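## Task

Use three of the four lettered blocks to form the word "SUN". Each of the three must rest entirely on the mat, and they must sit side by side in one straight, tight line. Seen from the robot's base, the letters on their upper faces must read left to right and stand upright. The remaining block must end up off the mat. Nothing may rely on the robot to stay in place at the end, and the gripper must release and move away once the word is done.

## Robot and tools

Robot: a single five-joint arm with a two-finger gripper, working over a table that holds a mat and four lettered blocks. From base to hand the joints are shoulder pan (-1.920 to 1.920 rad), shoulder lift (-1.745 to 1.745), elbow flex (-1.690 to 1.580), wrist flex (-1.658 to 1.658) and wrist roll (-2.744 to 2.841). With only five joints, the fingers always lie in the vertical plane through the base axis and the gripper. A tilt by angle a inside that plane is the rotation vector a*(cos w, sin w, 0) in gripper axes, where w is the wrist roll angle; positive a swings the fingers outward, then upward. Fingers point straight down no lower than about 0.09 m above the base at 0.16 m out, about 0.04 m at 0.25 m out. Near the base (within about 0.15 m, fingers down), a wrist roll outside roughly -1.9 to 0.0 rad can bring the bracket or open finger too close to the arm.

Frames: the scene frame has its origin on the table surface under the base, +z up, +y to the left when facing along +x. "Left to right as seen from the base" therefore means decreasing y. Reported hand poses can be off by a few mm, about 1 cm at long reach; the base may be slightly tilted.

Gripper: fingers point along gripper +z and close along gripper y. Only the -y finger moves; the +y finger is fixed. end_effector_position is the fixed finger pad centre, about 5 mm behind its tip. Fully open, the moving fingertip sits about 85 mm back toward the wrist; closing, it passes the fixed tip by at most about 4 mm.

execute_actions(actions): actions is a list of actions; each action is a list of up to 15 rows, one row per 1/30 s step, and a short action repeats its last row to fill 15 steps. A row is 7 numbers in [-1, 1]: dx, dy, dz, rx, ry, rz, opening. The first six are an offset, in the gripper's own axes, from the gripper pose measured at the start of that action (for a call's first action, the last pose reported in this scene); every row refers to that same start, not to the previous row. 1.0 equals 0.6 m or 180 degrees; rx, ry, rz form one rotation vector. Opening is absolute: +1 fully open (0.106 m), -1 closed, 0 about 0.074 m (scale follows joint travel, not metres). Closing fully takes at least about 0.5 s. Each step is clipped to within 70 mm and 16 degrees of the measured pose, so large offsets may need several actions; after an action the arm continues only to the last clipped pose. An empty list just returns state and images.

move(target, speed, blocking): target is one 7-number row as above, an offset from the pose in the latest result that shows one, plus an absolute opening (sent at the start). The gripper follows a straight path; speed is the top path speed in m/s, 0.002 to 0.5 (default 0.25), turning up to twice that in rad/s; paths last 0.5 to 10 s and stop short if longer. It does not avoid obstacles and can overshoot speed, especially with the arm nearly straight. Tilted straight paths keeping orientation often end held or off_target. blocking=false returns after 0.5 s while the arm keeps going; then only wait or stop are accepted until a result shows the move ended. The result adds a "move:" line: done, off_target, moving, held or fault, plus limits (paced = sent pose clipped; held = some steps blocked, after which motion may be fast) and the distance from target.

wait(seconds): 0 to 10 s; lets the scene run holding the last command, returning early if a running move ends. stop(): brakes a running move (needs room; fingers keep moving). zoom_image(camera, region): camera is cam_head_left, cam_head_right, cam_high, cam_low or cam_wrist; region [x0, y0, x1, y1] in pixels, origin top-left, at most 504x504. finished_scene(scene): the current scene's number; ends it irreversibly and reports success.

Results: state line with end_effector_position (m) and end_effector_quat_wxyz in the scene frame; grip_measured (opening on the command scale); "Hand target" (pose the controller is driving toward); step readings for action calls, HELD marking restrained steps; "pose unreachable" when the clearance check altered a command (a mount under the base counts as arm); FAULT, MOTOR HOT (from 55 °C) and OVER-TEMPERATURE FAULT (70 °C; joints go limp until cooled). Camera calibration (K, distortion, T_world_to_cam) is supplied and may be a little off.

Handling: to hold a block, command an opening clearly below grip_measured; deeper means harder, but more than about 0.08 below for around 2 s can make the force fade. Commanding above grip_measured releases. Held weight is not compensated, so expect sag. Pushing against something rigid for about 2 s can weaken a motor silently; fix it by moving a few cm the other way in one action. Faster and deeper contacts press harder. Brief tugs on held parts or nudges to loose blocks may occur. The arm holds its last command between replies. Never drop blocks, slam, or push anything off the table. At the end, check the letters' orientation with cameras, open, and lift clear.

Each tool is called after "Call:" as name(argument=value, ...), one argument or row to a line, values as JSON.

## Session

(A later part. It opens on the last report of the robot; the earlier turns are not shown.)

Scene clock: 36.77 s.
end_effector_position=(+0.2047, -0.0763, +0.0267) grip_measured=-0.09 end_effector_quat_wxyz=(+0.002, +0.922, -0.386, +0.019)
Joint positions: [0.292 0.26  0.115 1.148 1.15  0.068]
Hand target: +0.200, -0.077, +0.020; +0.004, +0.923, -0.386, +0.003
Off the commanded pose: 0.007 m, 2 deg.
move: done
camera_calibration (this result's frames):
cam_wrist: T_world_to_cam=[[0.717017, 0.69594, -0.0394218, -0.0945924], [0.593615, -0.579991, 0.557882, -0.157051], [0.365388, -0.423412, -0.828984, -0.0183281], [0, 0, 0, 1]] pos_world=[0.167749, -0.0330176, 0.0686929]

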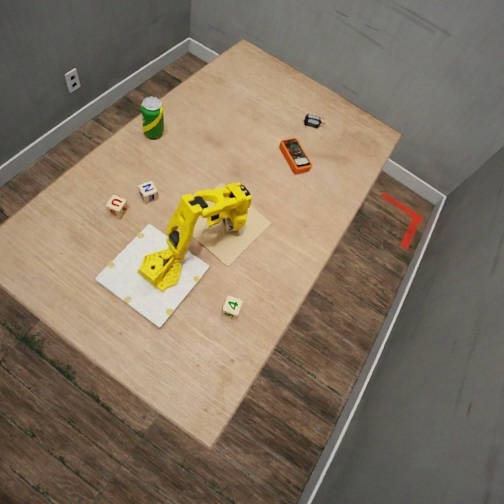

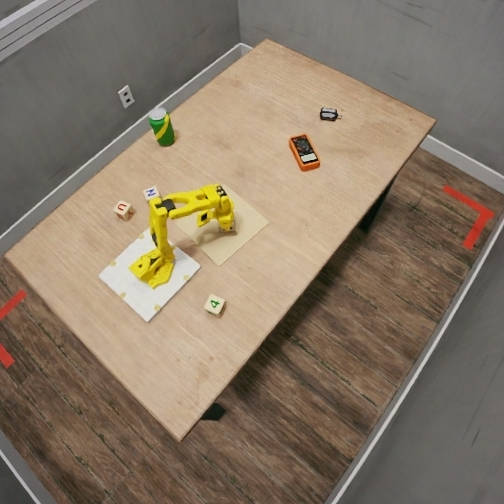

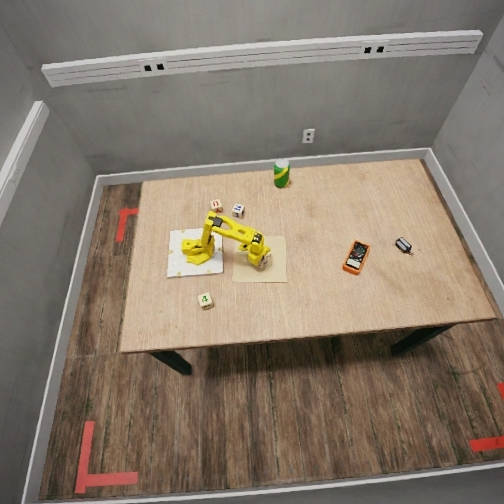

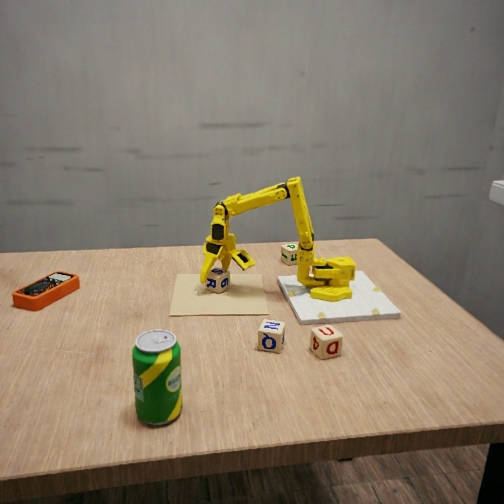

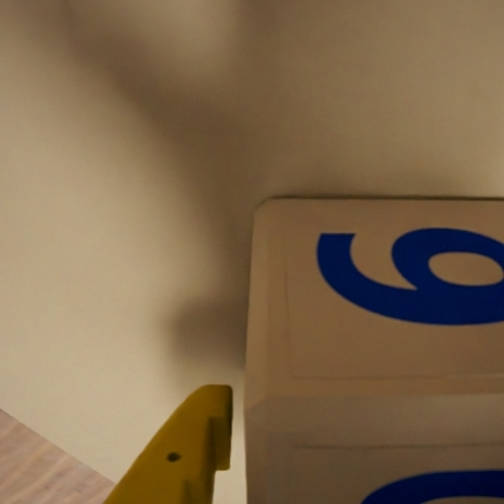

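Call:
execute_actions(
  actions=[
    [[0,-0.001,0.004,0,0,0,-0.14],[0,-0.001,0.008,0,0,0,-0.18],[0,-0.002,0.011,0,0,0,-0.22],[0,-0.002,0.013,0,0,0,-0.26],[0,-0.003,0.015,0,0,0,-0.3],[0,-0.003,0.015,0,0,0,-0.33],[0,-0.003,0.015,0,0,0,-0.36],[0,-0.003,0.015,0,0,0,-0.39],[0,-0.003,0.015,0,0,0,-0.42],[0,-0.003,0.015,0,0,0,-0.44],[0,-0.003,0.015,0,0,0,-0.46],[0,-0.003,0.015,0,0,0,-0.48],[0,-0.003,0.015,0,0,0,-0.5],[0,-0.003,0.015,0,0,0,-0.52],[0,-0.003,0.015,0,0,0,-0.54]],
  ],
)

Call:
wait(
  seconds=0.2,
)

Scene clock: 38.07 s.
end_effector_position=(+0.2106, -0.0783, +0.0252) grip_measured=-0.44 end_effector_quat_wxyz=(+0.001, +0.922, -0.386, +0.036)
Joint positions: [0.292 0.269 0.115 1.104 1.15  0.044]
Hand target: +0.206, -0.075, +0.018; +0.002, +0.922, -0.386, +0.019
Off the commanded pose: 0.009 m, 2 deg.
Step readings (end_effector_position):
0: (+0.2050, -0.0764, +0.0267)
1: (+0.2050, -0.0764, +0.0267)
2: (+0.2054, -0.0766, +0.0267)
4: (+0.2075, -0.0773, +0.0268)
8: (+0.2103, -0.0782, +0.0255)
15: end_effector_position above
camera_calibration (this result's frames):
cam_wrist: T_world_to_cam=[[0.717885, 0.695774, -0.0232319, -0.0980695], [0.574667, -0.573432, 0.583895, -0.156969], [0.392937, -0.43252, -0.811497, -0.0294989], [0, 0, 0, 1]] pos_world=[0.172199, -0.0345358, 0.0654368]

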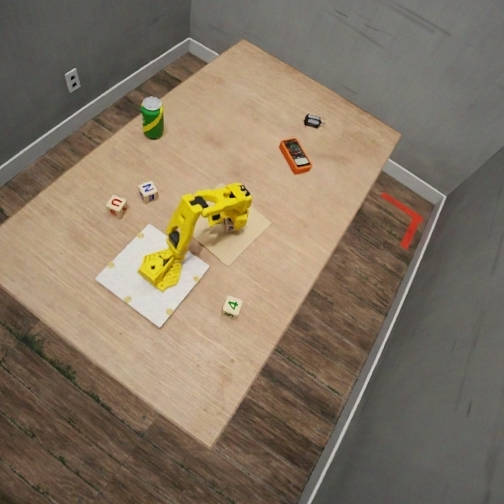

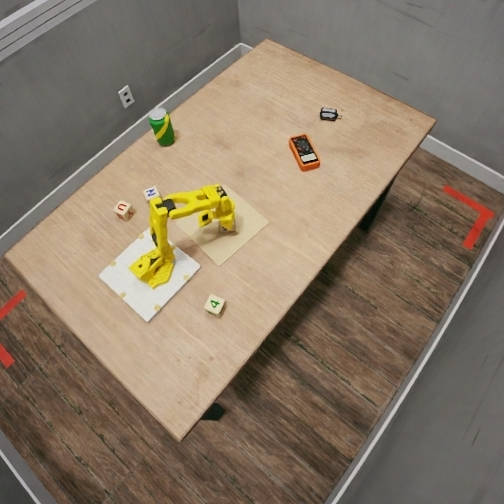

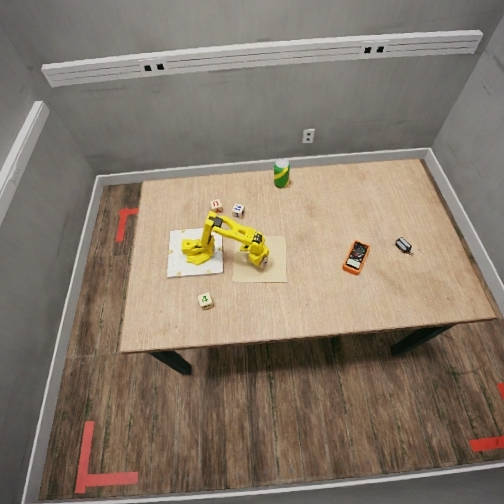

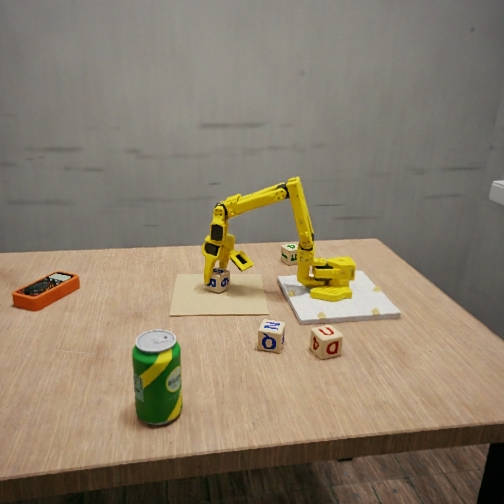

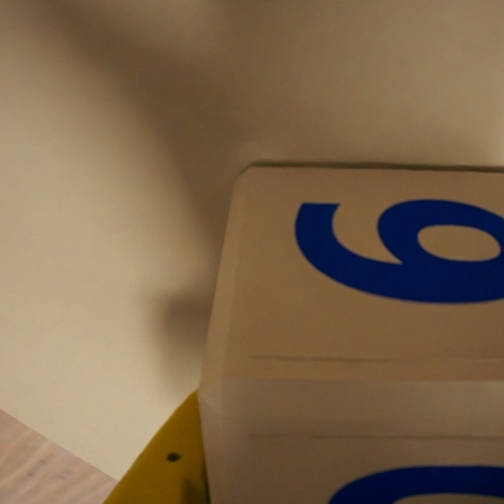

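Scene clock: 38.27 s.
end_effector_position=(+0.2106, -0.0783, +0.0252) grip_measured=-0.44 end_effector_quat_wxyz=(+0.001, +0.922, -0.386, +0.036)
Joint positions: [0.292 0.269 0.115 1.104 1.15  0.044]
Hand target: +0.206, -0.075, +0.018; +0.002, +0.922, -0.386, +0.019
Off the commanded pose: 0.009 m, 2 deg.
wait: 0.20 s; at rest by 0.17 s
camera_calibration (this result's frames):
cam_wrist: T_world_to_cam=[[0.717885, 0.695774, -0.0232319, -0.0980695], [0.574667, -0.573432, 0.583895, -0.156969], [0.392937, -0.43252, -0.811497, -0.0294989], [0, 0, 0, 1]] pos_world=[0.172199, -0.0345358, 0.0654368]

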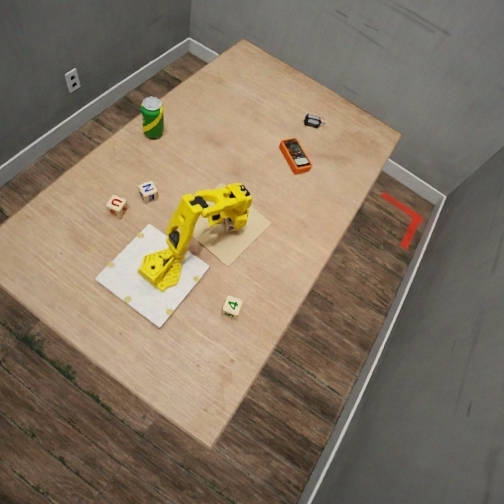

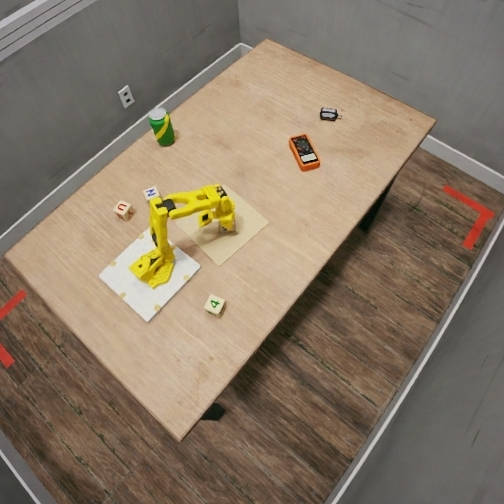

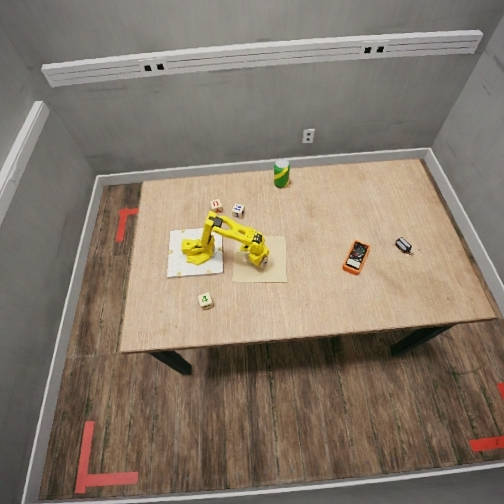

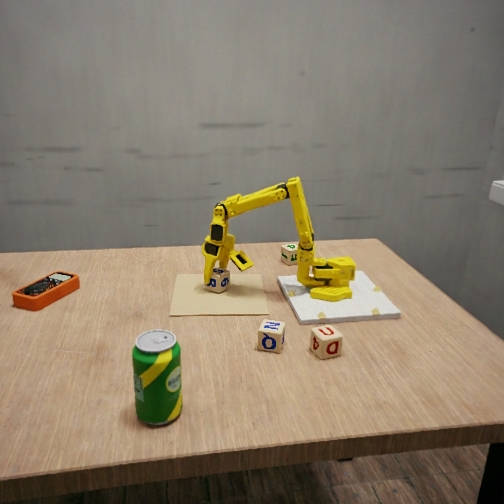

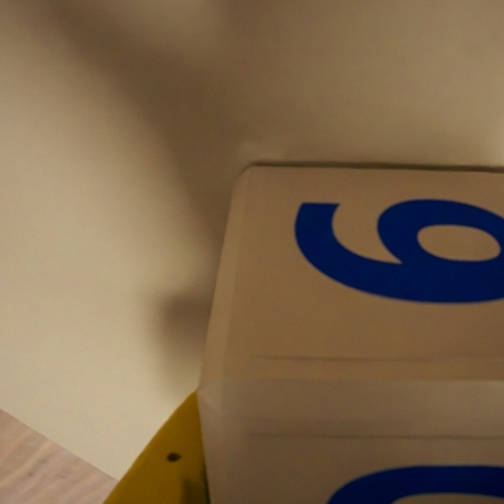

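Call:
execute_actions(
  actions=[
    [[0,0,0,0,0,0,-0.5],[0,0,-0.002,0,0,0,-0.5],[0,0,-0.005,0,0,0,-0.5],[0,0,-0.009,0,0,0,-0.5],[0,0,-0.013,0,0,0,-0.5],[0,0,-0.018,0,0,0,-0.5],[0,0,-0.023,0,0,0,-0.5],[0,0,-0.028,0,0,0,-0.5],[0,0,-0.033,0,0,0,-0.5],[0,0,-0.037,0,0,0,-0.5],[0,0,-0.041,0,0,0,-0.5],[0,0,-0.044,0,0,0,-0.5],[0,0,-0.047,0,0,0,-0.5],[0,0,-0.049,0,0,0,-0.5],[0,0,-0.05,0,0,0,-0.5]],
  ],
)

Scene clock: 39.17 s.
end_effector_position=(+0.2074, -0.0771, +0.0474) grip_measured=-0.44 end_effector_quat_wxyz=(+0.002, +0.922, -0.386, +0.029)
Joint positions: [0.292 0.206 0.032 1.265 1.15  0.044]
Hand target: +0.209, -0.078, +0.054; +0.001, +0.922, -0.386, +0.036
Off the commanded pose: 0.008 m, 1 deg.
Step readings (end_effector_position):
0: (+0.2106, -0.0783, +0.0252)
1: (+0.2106, -0.0783, +0.0252)
2: (+0.2106, -0.0783, +0.0252)
4: (+0.2104, -0.0782, +0.0262)
8: (+0.2079, -0.0774, +0.0309)
15: end_effector_position above
camera_calibration (this result's frames):
cam_wrist: T_world_to_cam=[[0.717574, 0.695824, -0.0302747, -0.0957402], [0.583012, -0.576319, 0.572672, -0.168838], [0.381031, -0.428585, -0.819226, -0.00655908], [0, 0, 0, 1]] pos_world=[0.169635, -0.0334977, 0.0884172]

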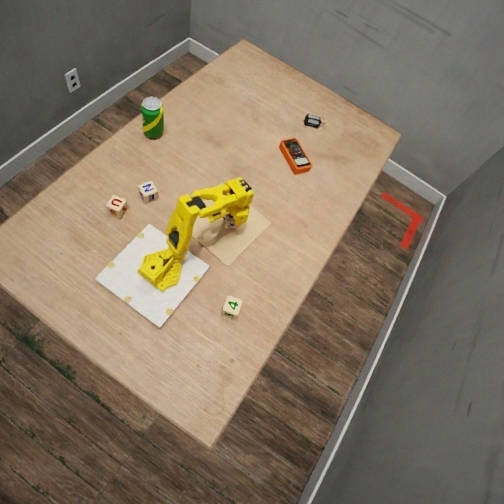

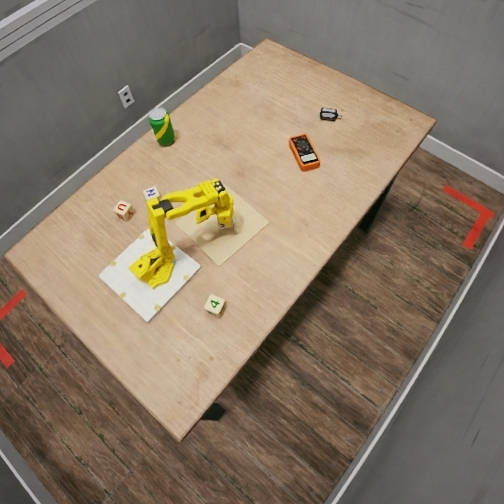

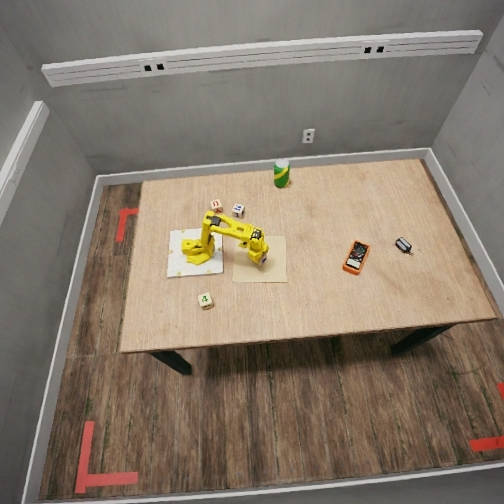

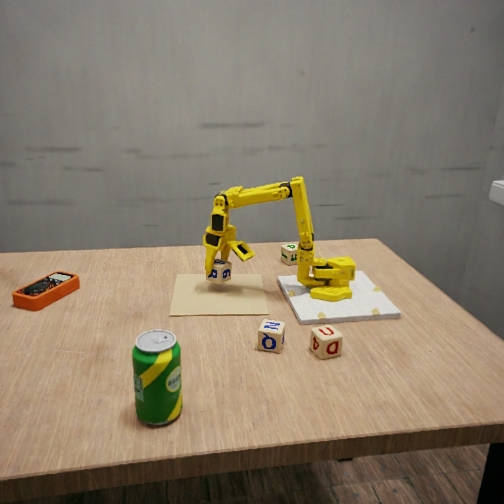

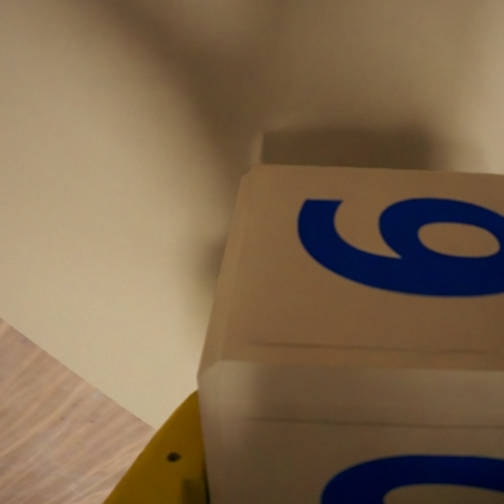

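Call:
move(
  target=[-0.1457, -0.1131, -0.0019, -0.0241, -0.0005, 0.7787, -0.5],
  speed=0.5,
)

Scene clock: 44.87 s.
end_effector_position=(+0.1952, +0.0318, +0.0464) grip_measured=-0.44 end_effector_quat_wxyz=(+0.001, +0.049, +0.999, -0.001)
Joint positions: [-0.154  0.039  0.257  1.26  -1.742  0.044]
Hand target: +0.193, +0.033, +0.046; +0.001, +0.049, +0.999, -0.001
Off the commanded pose: 0.002 m, 0 deg.
move: done
camera_calibration (this result's frames):
cam_wrist: T_world_to_cam=[[-0.102073, -0.993598, -0.04842, 0.0517615], [-0.848155, 0.0614905, 0.526168, 0.162839], [-0.519822, 0.0947753, -0.849001, 0.20449], [0, 0, 0, 1]] pos_world=[0.249694, 0.0220365, 0.090438]

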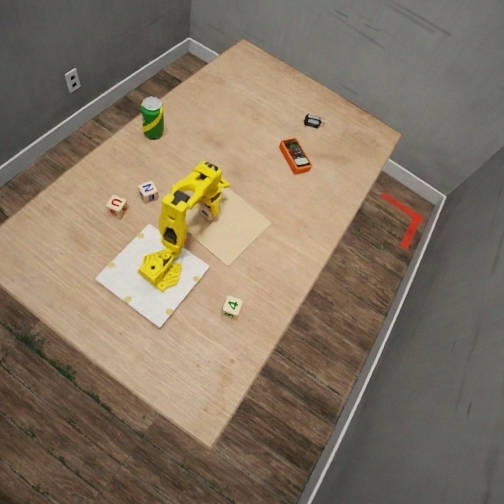

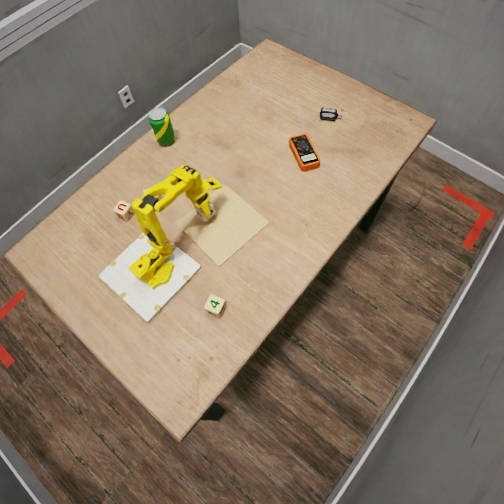

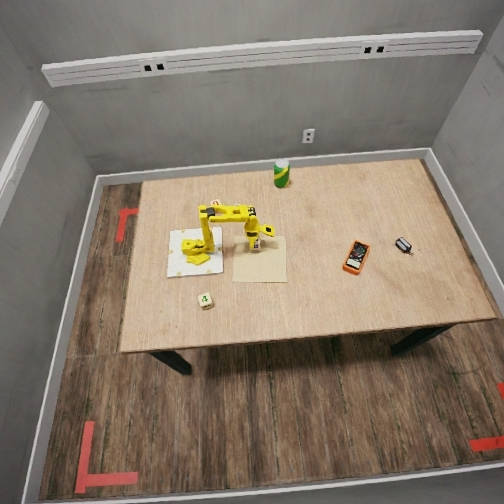

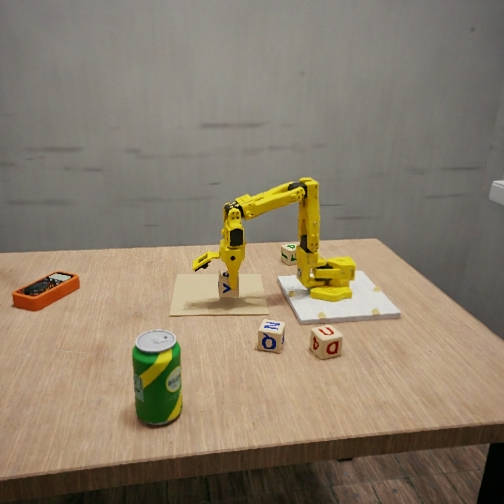

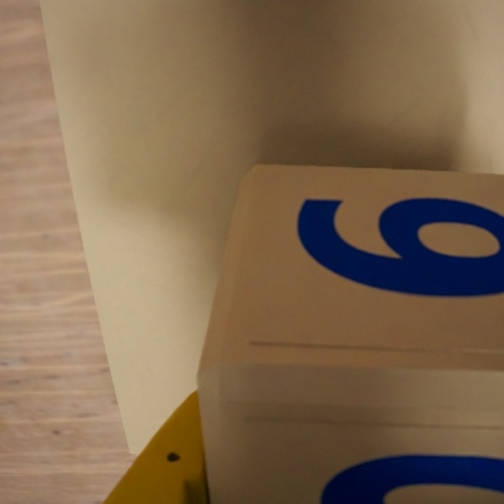

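Call:
move(
  target=[0, 0, 0.039, 0, 0, 0, -0.5],
  speed=0.08,
)

Scene clock: 46.23 s.
end_effector_position=(+0.1988, +0.0322, +0.0289) grip_measured=-0.44 end_effector_quat_wxyz=(+0.014, +0.049, +0.999, +0.002)
Joint positions: [-0.154  0.082  0.34   1.107 -1.742  0.044]
Hand target: +0.194, +0.032, +0.024; +0.001, +0.048, +0.999, -0.001
Off the commanded pose: 0.007 m, 2 deg.
move: done
camera_calibration (this result's frames):
cam_wrist: T_world_to_cam=[[-0.100618, -0.993428, -0.0545536, 0.0515726], [-0.862259, 0.059714, 0.502935, 0.178578], [-0.496372, 0.0976435, -0.862601, 0.18711], [0, 0, 0, 1]] pos_world=[0.252046, 0.0223, 0.0744013]

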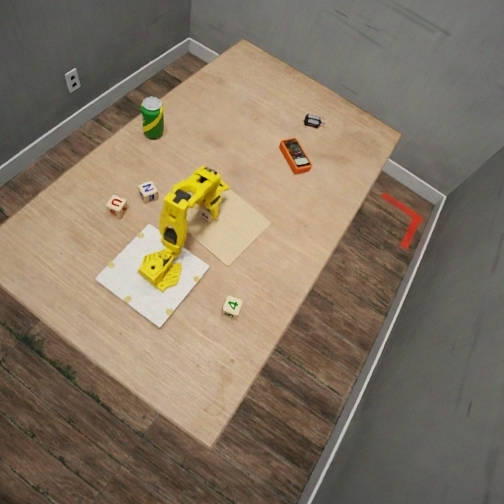

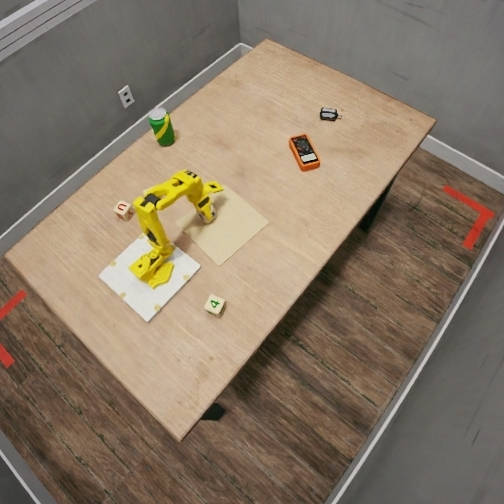

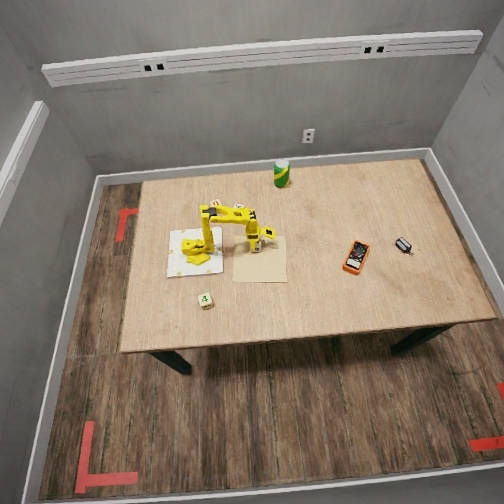

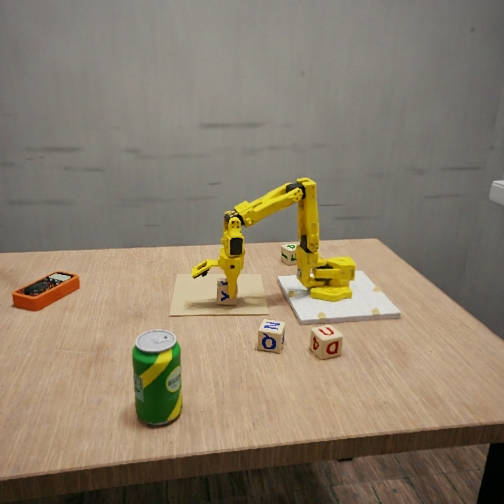

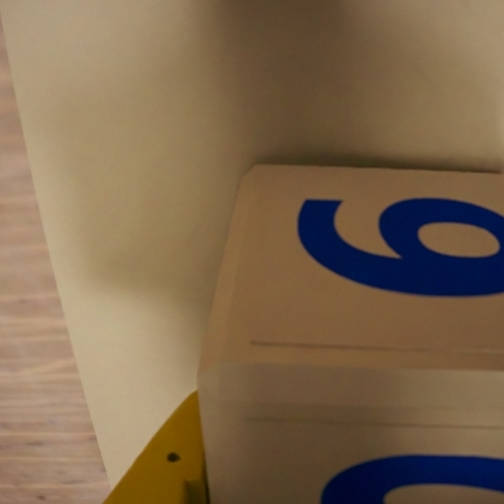

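Call:
zoom_image(
  camera="cam_low",
  region=[180, 230, 280, 320],
)

Region (180, 230, 280, 320) of cam_low's 504x504 image, scaled by 5.040, with more detail than that image has; it fills the top 454 rows of this view, and the rest is white.

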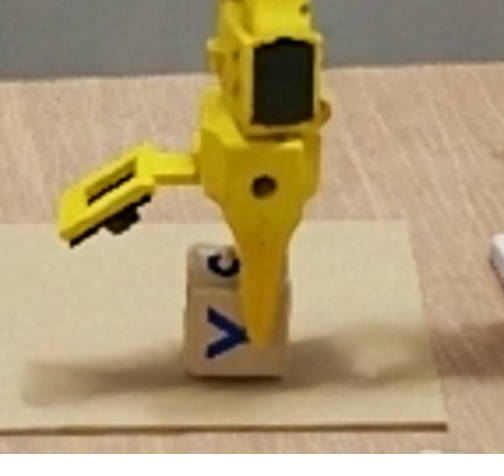

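Call:
execute_actions(
  actions=[
    [[0.0075,-0.001,0.009,0.0017,0.0088,0,-0.5],[0.0083,-0.0012,0.01,0.0017,0.0088,0,-0.5],[0.0083,-0.0012,0.011,0.0017,0.0088,0,-0.5],[0.0083,-0.0012,0.012,0.0017,0.0088,0,-0.5],[0.0083,-0.0012,0.013,0.0017,0.0088,0,-0.5],[0.0083,-0.0012,0.014,0.0017,0.0088,0,-0.5],[0.0083,-0.0012,0.015,0.0017,0.0088,0,-0.5],[0.0083,-0.0012,0.015,0.0017,0.0088,0,-0.5],[0.0083,-0.0012,0.015,0.0017,0.0088,0,-0.47],[0.0083,-0.0012,0.015,0.0017,0.0088,0,-0.44],[0.0083,-0.0012,0.015,0.0017,0.0088,0,-0.41],[0.0083,-0.0012,0.015,0.0017,0.0088,0,-0.38],[0.0083,-0.0012,0.015,0.0017,0.0088,0,-0.34],[0.0083,-0.0012,0.015,0.0017,0.0088,0,-0.3],[0.0083,-0.0012,0.015,0.0017,0.0088,0,-0.25]],
  ],
)

Scene clock: 47.83 s.
end_effector_position=(+0.1992, +0.0322, +0.0263) grip_measured=-0.35 end_effector_quat_wxyz=(+0.017, +0.049, +0.999, +0.002)
Joint positions: [-0.154  0.086  0.355  1.081 -1.742  0.05 ]
Hand target: +0.194, +0.032, +0.020; +0.000, +0.049, +0.999, -0.001
Off the commanded pose: 0.008 m, 2 deg.
Step readings (end_effector_position):
0: (+0.1990, +0.0322, +0.0289)
1: (+0.1990, +0.0322, +0.0289)
2: (+0.1987, +0.0322, +0.0287)
4: (+0.1978, +0.0320, +0.0277)
8: (+0.1984, +0.0321, +0.0265)
15: end_effector_position above
camera_calibration (this result's frames):
cam_wrist: T_world_to_cam=[[-0.100271, -0.993388, -0.055911, 0.0514849], [-0.865307, 0.0593298, 0.497719, 0.181006], [-0.491111, 0.0982871, -0.865534, 0.18407], [0, 0, 0, 1]] pos_world=[0.252187, 0.0223137, 0.0721069]

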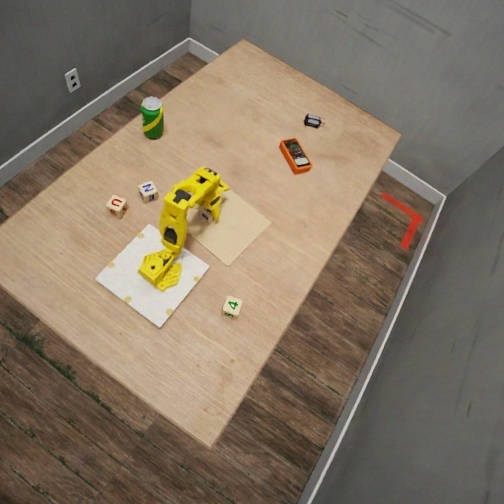

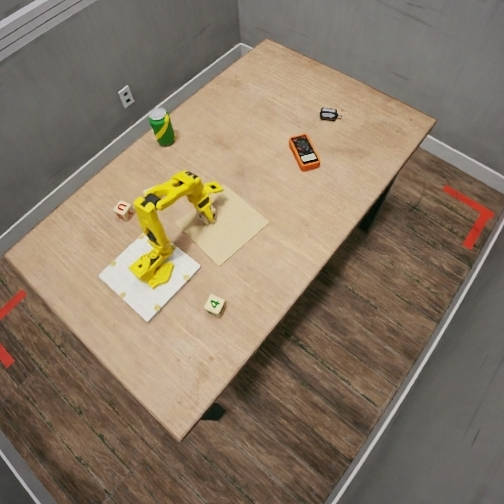

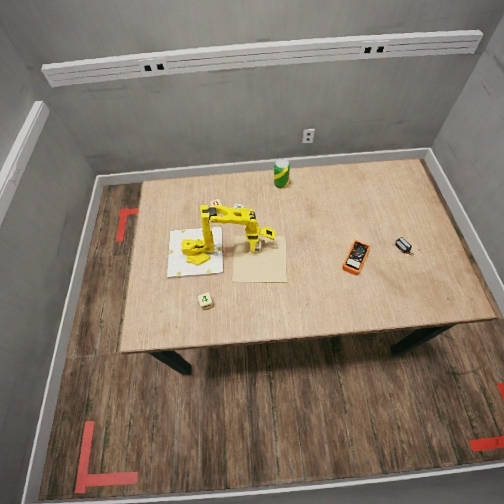

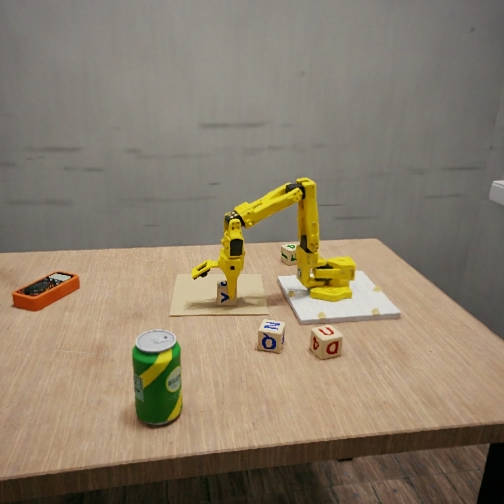

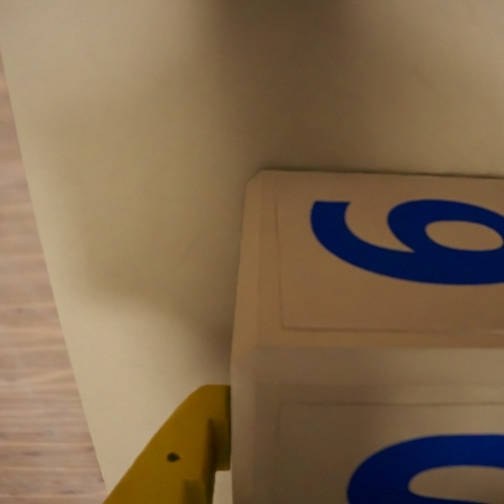

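Call:
move(
  target=[0.0022, 0.0034, -0.0901, 0.0017, 0.0108, 0, -0.15],
  speed=0.2,
)

Scene clock: 49.00 s.
end_effector_position=(+0.1985, +0.0325, +0.0807) grip_measured=-0.16 end_effector_quat_wxyz=(+0.006, +0.049, +0.999, +0.000)
Joint positions: [-0.156  0.01   0.036  1.499 -1.744  0.064]
Hand target: +0.198, +0.034, +0.080; +0.001, +0.049, +0.999, -0.001
Off the commanded pose: 0.003 m, 1 deg.
move: done
camera_calibration (this result's frames):
cam_wrist: T_world_to_cam=[[-0.101527, -0.993532, -0.050848, 0.0546095], [-0.853713, 0.0607704, 0.517186, 0.149412], [-0.510751, 0.0959182, -0.854361, 0.23383], [0, 0, 0, 1]] pos_world=[0.252528, 0.0227479, 0.125278]

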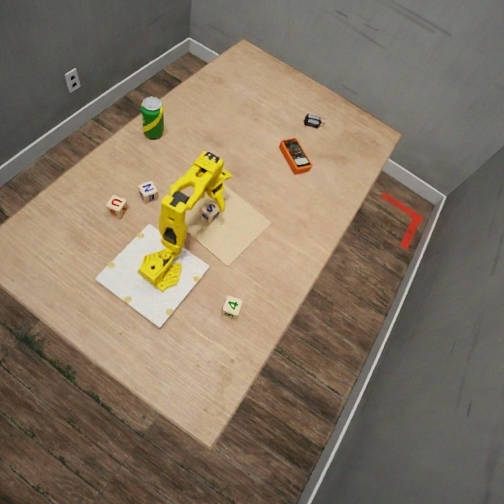

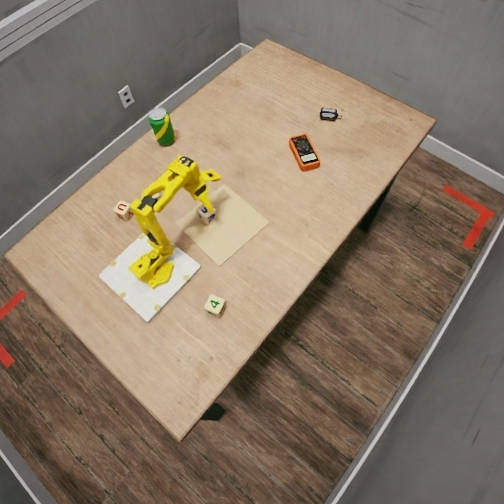

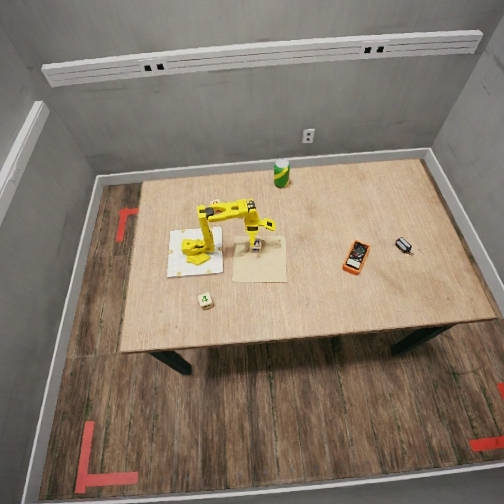

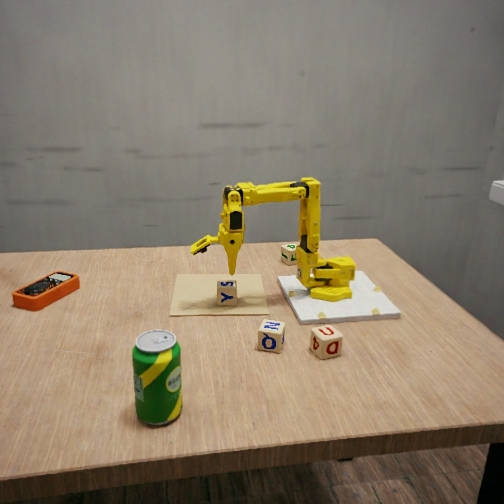

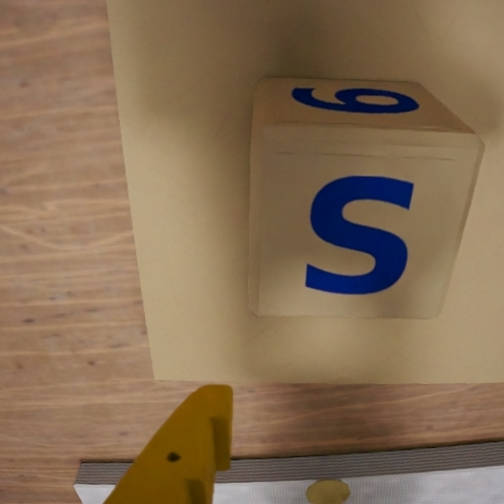

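Call:
zoom_image(
  camera="cam_wrist",
  region=[230, 60, 504, 334],
)

Region (230, 60, 504, 334) of cam_wrist's 504x504 image, scaled by 1.839.

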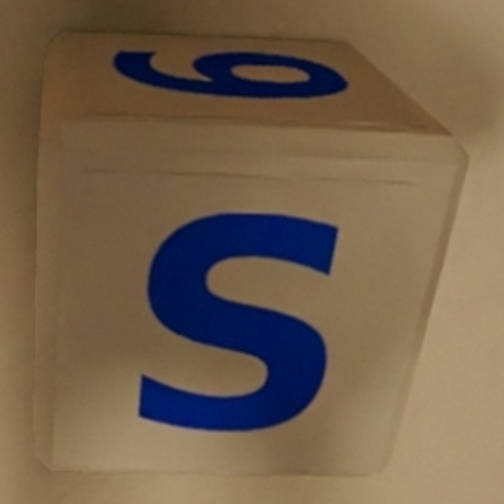

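Call:
move(
  target=[0.287, 0.3208, 0.0179, -0.0005, 0.0038, -0.1221, -0.15],
  speed=0.3,
)

Scene clock: 52.60 s.
end_effector_position=(+0.0439, +0.2414, +0.0750) grip_measured=-0.16 end_effector_quat_wxyz=(+0.000, -0.144, +0.989, +0.019)
Joint positions: [-1.41   0.364 -0.39   1.555 -2.612  0.064]
Hand target: +0.042, +0.240, +0.071; -0.004, -0.143, +0.990, +0.008
Off the commanded pose: 0.007 m, 2 deg.
move: done
camera_calibration (this result's frames):
cam_wrist: T_world_to_cam=[[0.279345, -0.956166, -0.0878283, 0.223215], [-0.805176, -0.283099, 0.521102, 0.0882711], [-0.523124, -0.0748497, -0.848964, 0.171414], [0, 0, 0, 1]] pos_world=[0.0983907, 0.251251, 0.119131]

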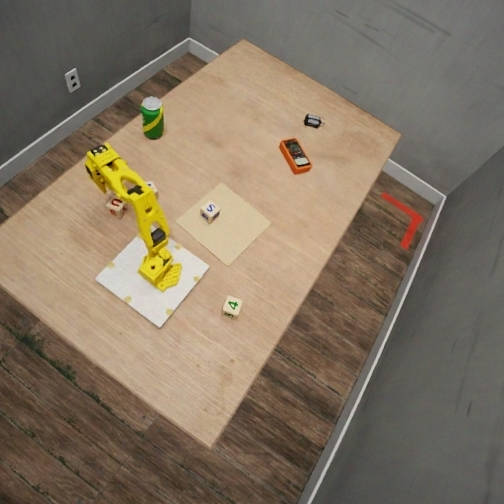

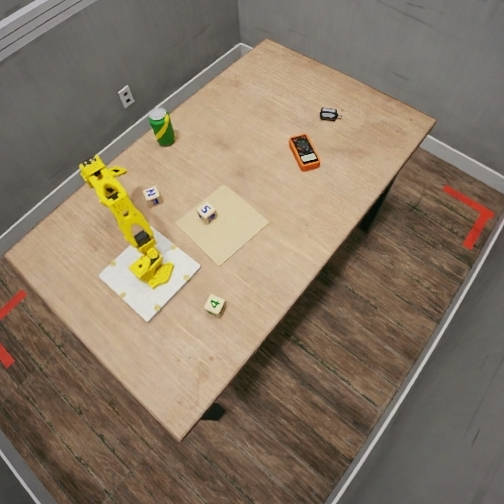

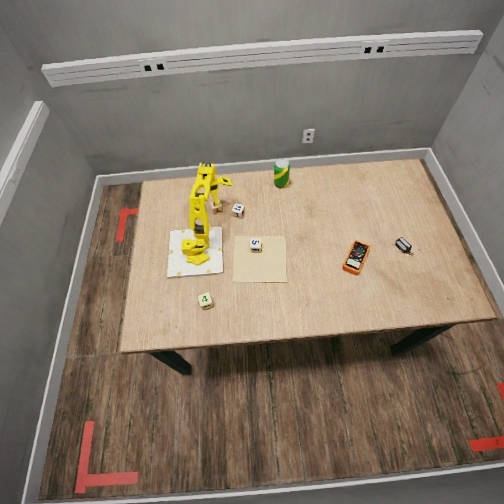

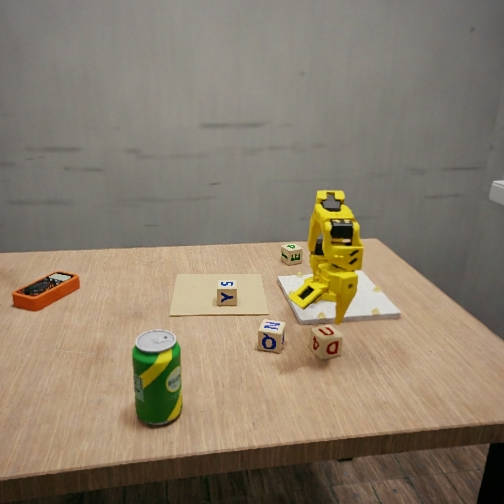

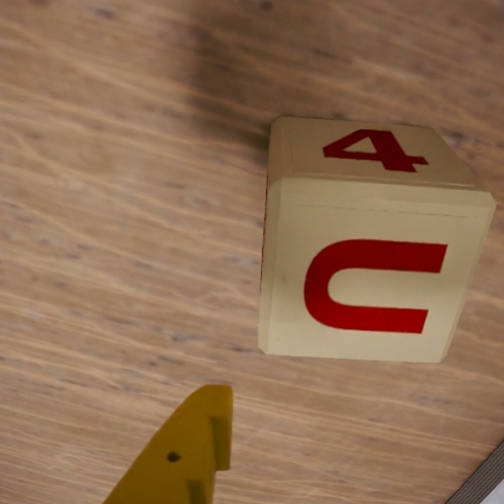

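Call:
zoom_image(
  camera="cam_wrist",
  region=[230, 100, 504, 374],
)

Region (230, 100, 504, 374) of cam_wrist's 504x504 image, scaled by 1.839.

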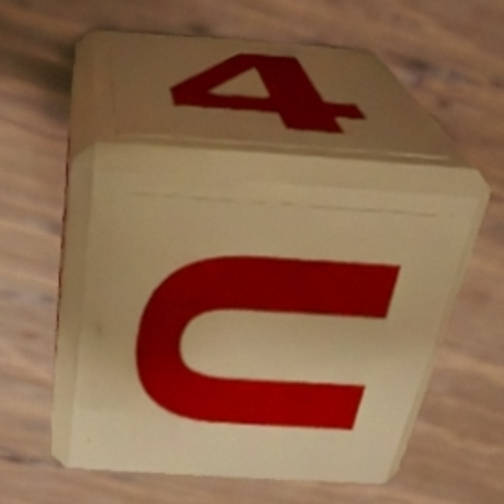

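Call:
move(
  target=[0.0002, -0.0017, 0.0983, 0.0203, 0.0106, 0.0095, -0.15],
  speed=0.15,
)

Scene clock: 55.77 s.
end_effector_position=(+0.0437, +0.2433, +0.0220) grip_measured=-0.16 end_effector_quat_wxyz=(-0.008, -0.135, +0.991, -0.005)
Joint positions: [-1.41   0.52  -0.24   1.3   -2.63   0.064]
Hand target: +0.043, +0.241, +0.016; -0.012, -0.130, +0.991, -0.015
Off the commanded pose: 0.006 m, 1 deg.
move: done
camera_calibration (this result's frames):
cam_wrist: T_world_to_cam=[[0.261631, -0.964287, -0.041232, 0.222096], [-0.80442, -0.241464, 0.542774, 0.105668], [-0.533346, -0.108838, -0.838866, 0.134886], [0, 0, 0, 1]] pos_world=[0.0988356, 0.25436, 0.0649548]

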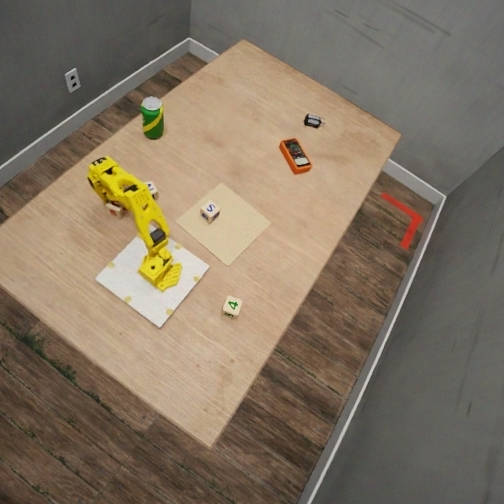

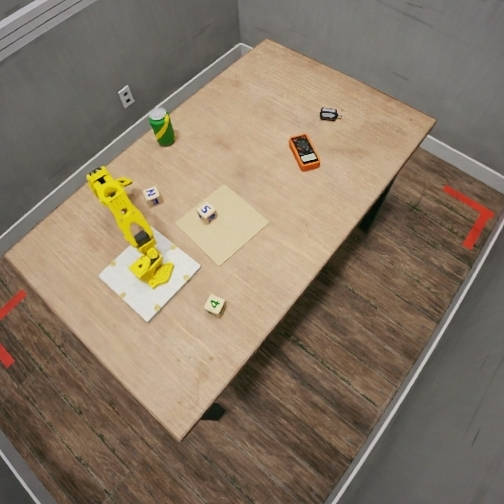

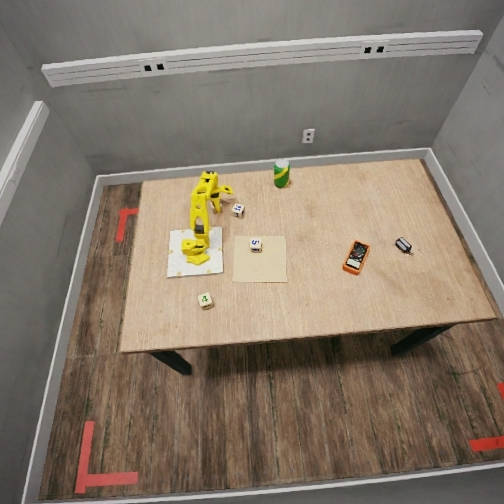

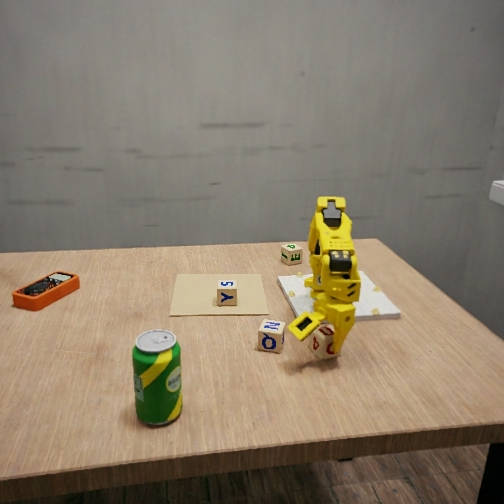

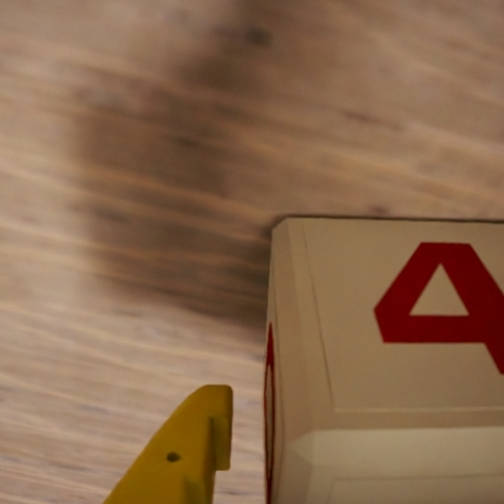

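Call:
execute_actions(
  actions=[
    [[0.0022,-0.004,0.01,0.0059,0.0034,0.0032,-0.19],[0.0022,-0.005,0.01,0.0059,0.0034,0.0032,-0.23],[0.0022,-0.006,0.01,0.0059,0.0034,0.0032,-0.27],[0.0022,-0.007,0.01,0.0059,0.0034,0.0032,-0.31],[0.0022,-0.008,0.01,0.0059,0.0034,0.0032,-0.34],[0.0022,-0.0083,0.01,0.0059,0.0034,0.0032,-0.37],[0.0022,-0.0083,0.01,0.0059,0.0034,0.0032,-0.4],[0.0022,-0.0083,0.01,0.0059,0.0034,0.0032,-0.42],[0.0022,-0.0083,0.01,0.0059,0.0034,0.0032,-0.44],[0.0022,-0.0083,0.01,0.0059,0.0034,0.0032,-0.46],[0.0022,-0.0083,0.01,0.0059,0.0034,0.0032,-0.48],[0.0022,-0.0083,0.01,0.0059,0.0034,0.0032,-0.5],[0.0022,-0.0083,0.01,0.0059,0.0034,0.0032,-0.51]],
  ],
)

Scene clock: 57.90 s.
end_effector_position=(+0.0435, +0.2419, +0.0213) grip_measured=-0.44 end_effector_quat_wxyz=(-0.008, -0.135, +0.991, -0.005)
Joint positions: [-1.41   0.507 -0.212  1.285 -2.63   0.044]
Hand target: +0.044, +0.238, +0.016; -0.012, -0.130, +0.991, -0.015
Off the commanded pose: 0.007 m, 1 deg.
Step readings (end_effector_position):
0: (+0.0437, +0.2433, +0.0220)
1: (+0.0438, +0.2435, +0.0220)
2: (+0.0438, +0.2435, +0.0220)
4: (+0.0437, +0.2431, +0.0212)
8: (+0.0431, +0.2402, +0.0183)
15: end_effector_position above
camera_calibration (this result's frames):
cam_wrist: T_world_to_cam=[[0.261625, -0.964229, -0.0426074, 0.220848], [-0.804583, -0.242266, 0.542174, 0.105711], [-0.533103, -0.107565, -0.839185, 0.133703], [0, 0, 0, 1]] pos_world=[0.0985515, 0.25294, 0.0642977]

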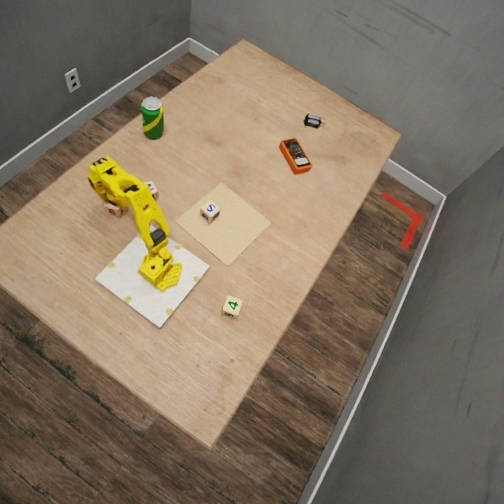

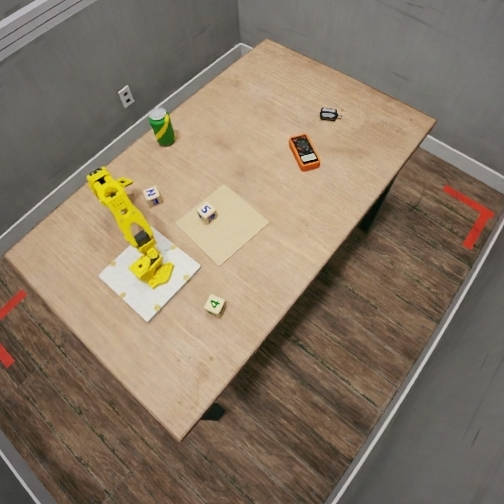

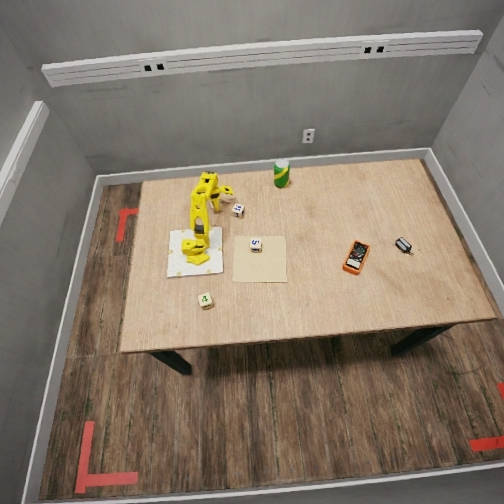

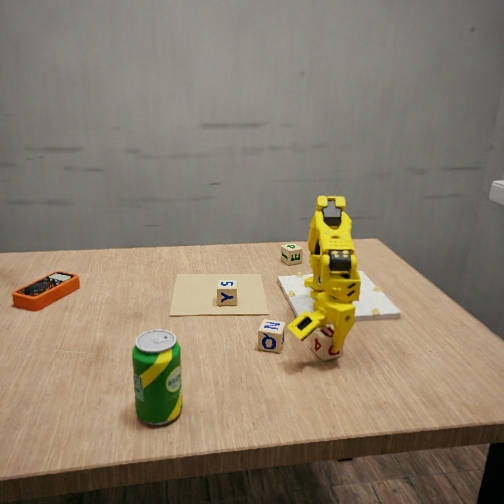

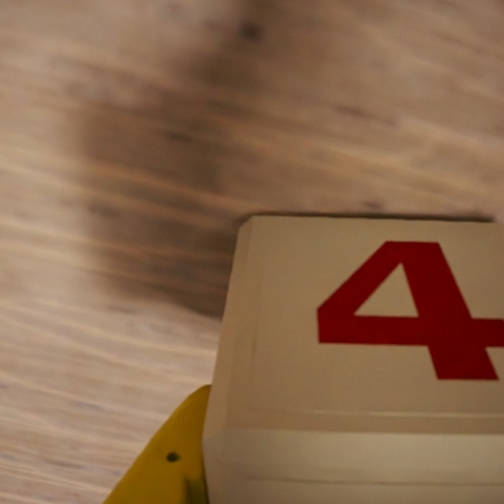

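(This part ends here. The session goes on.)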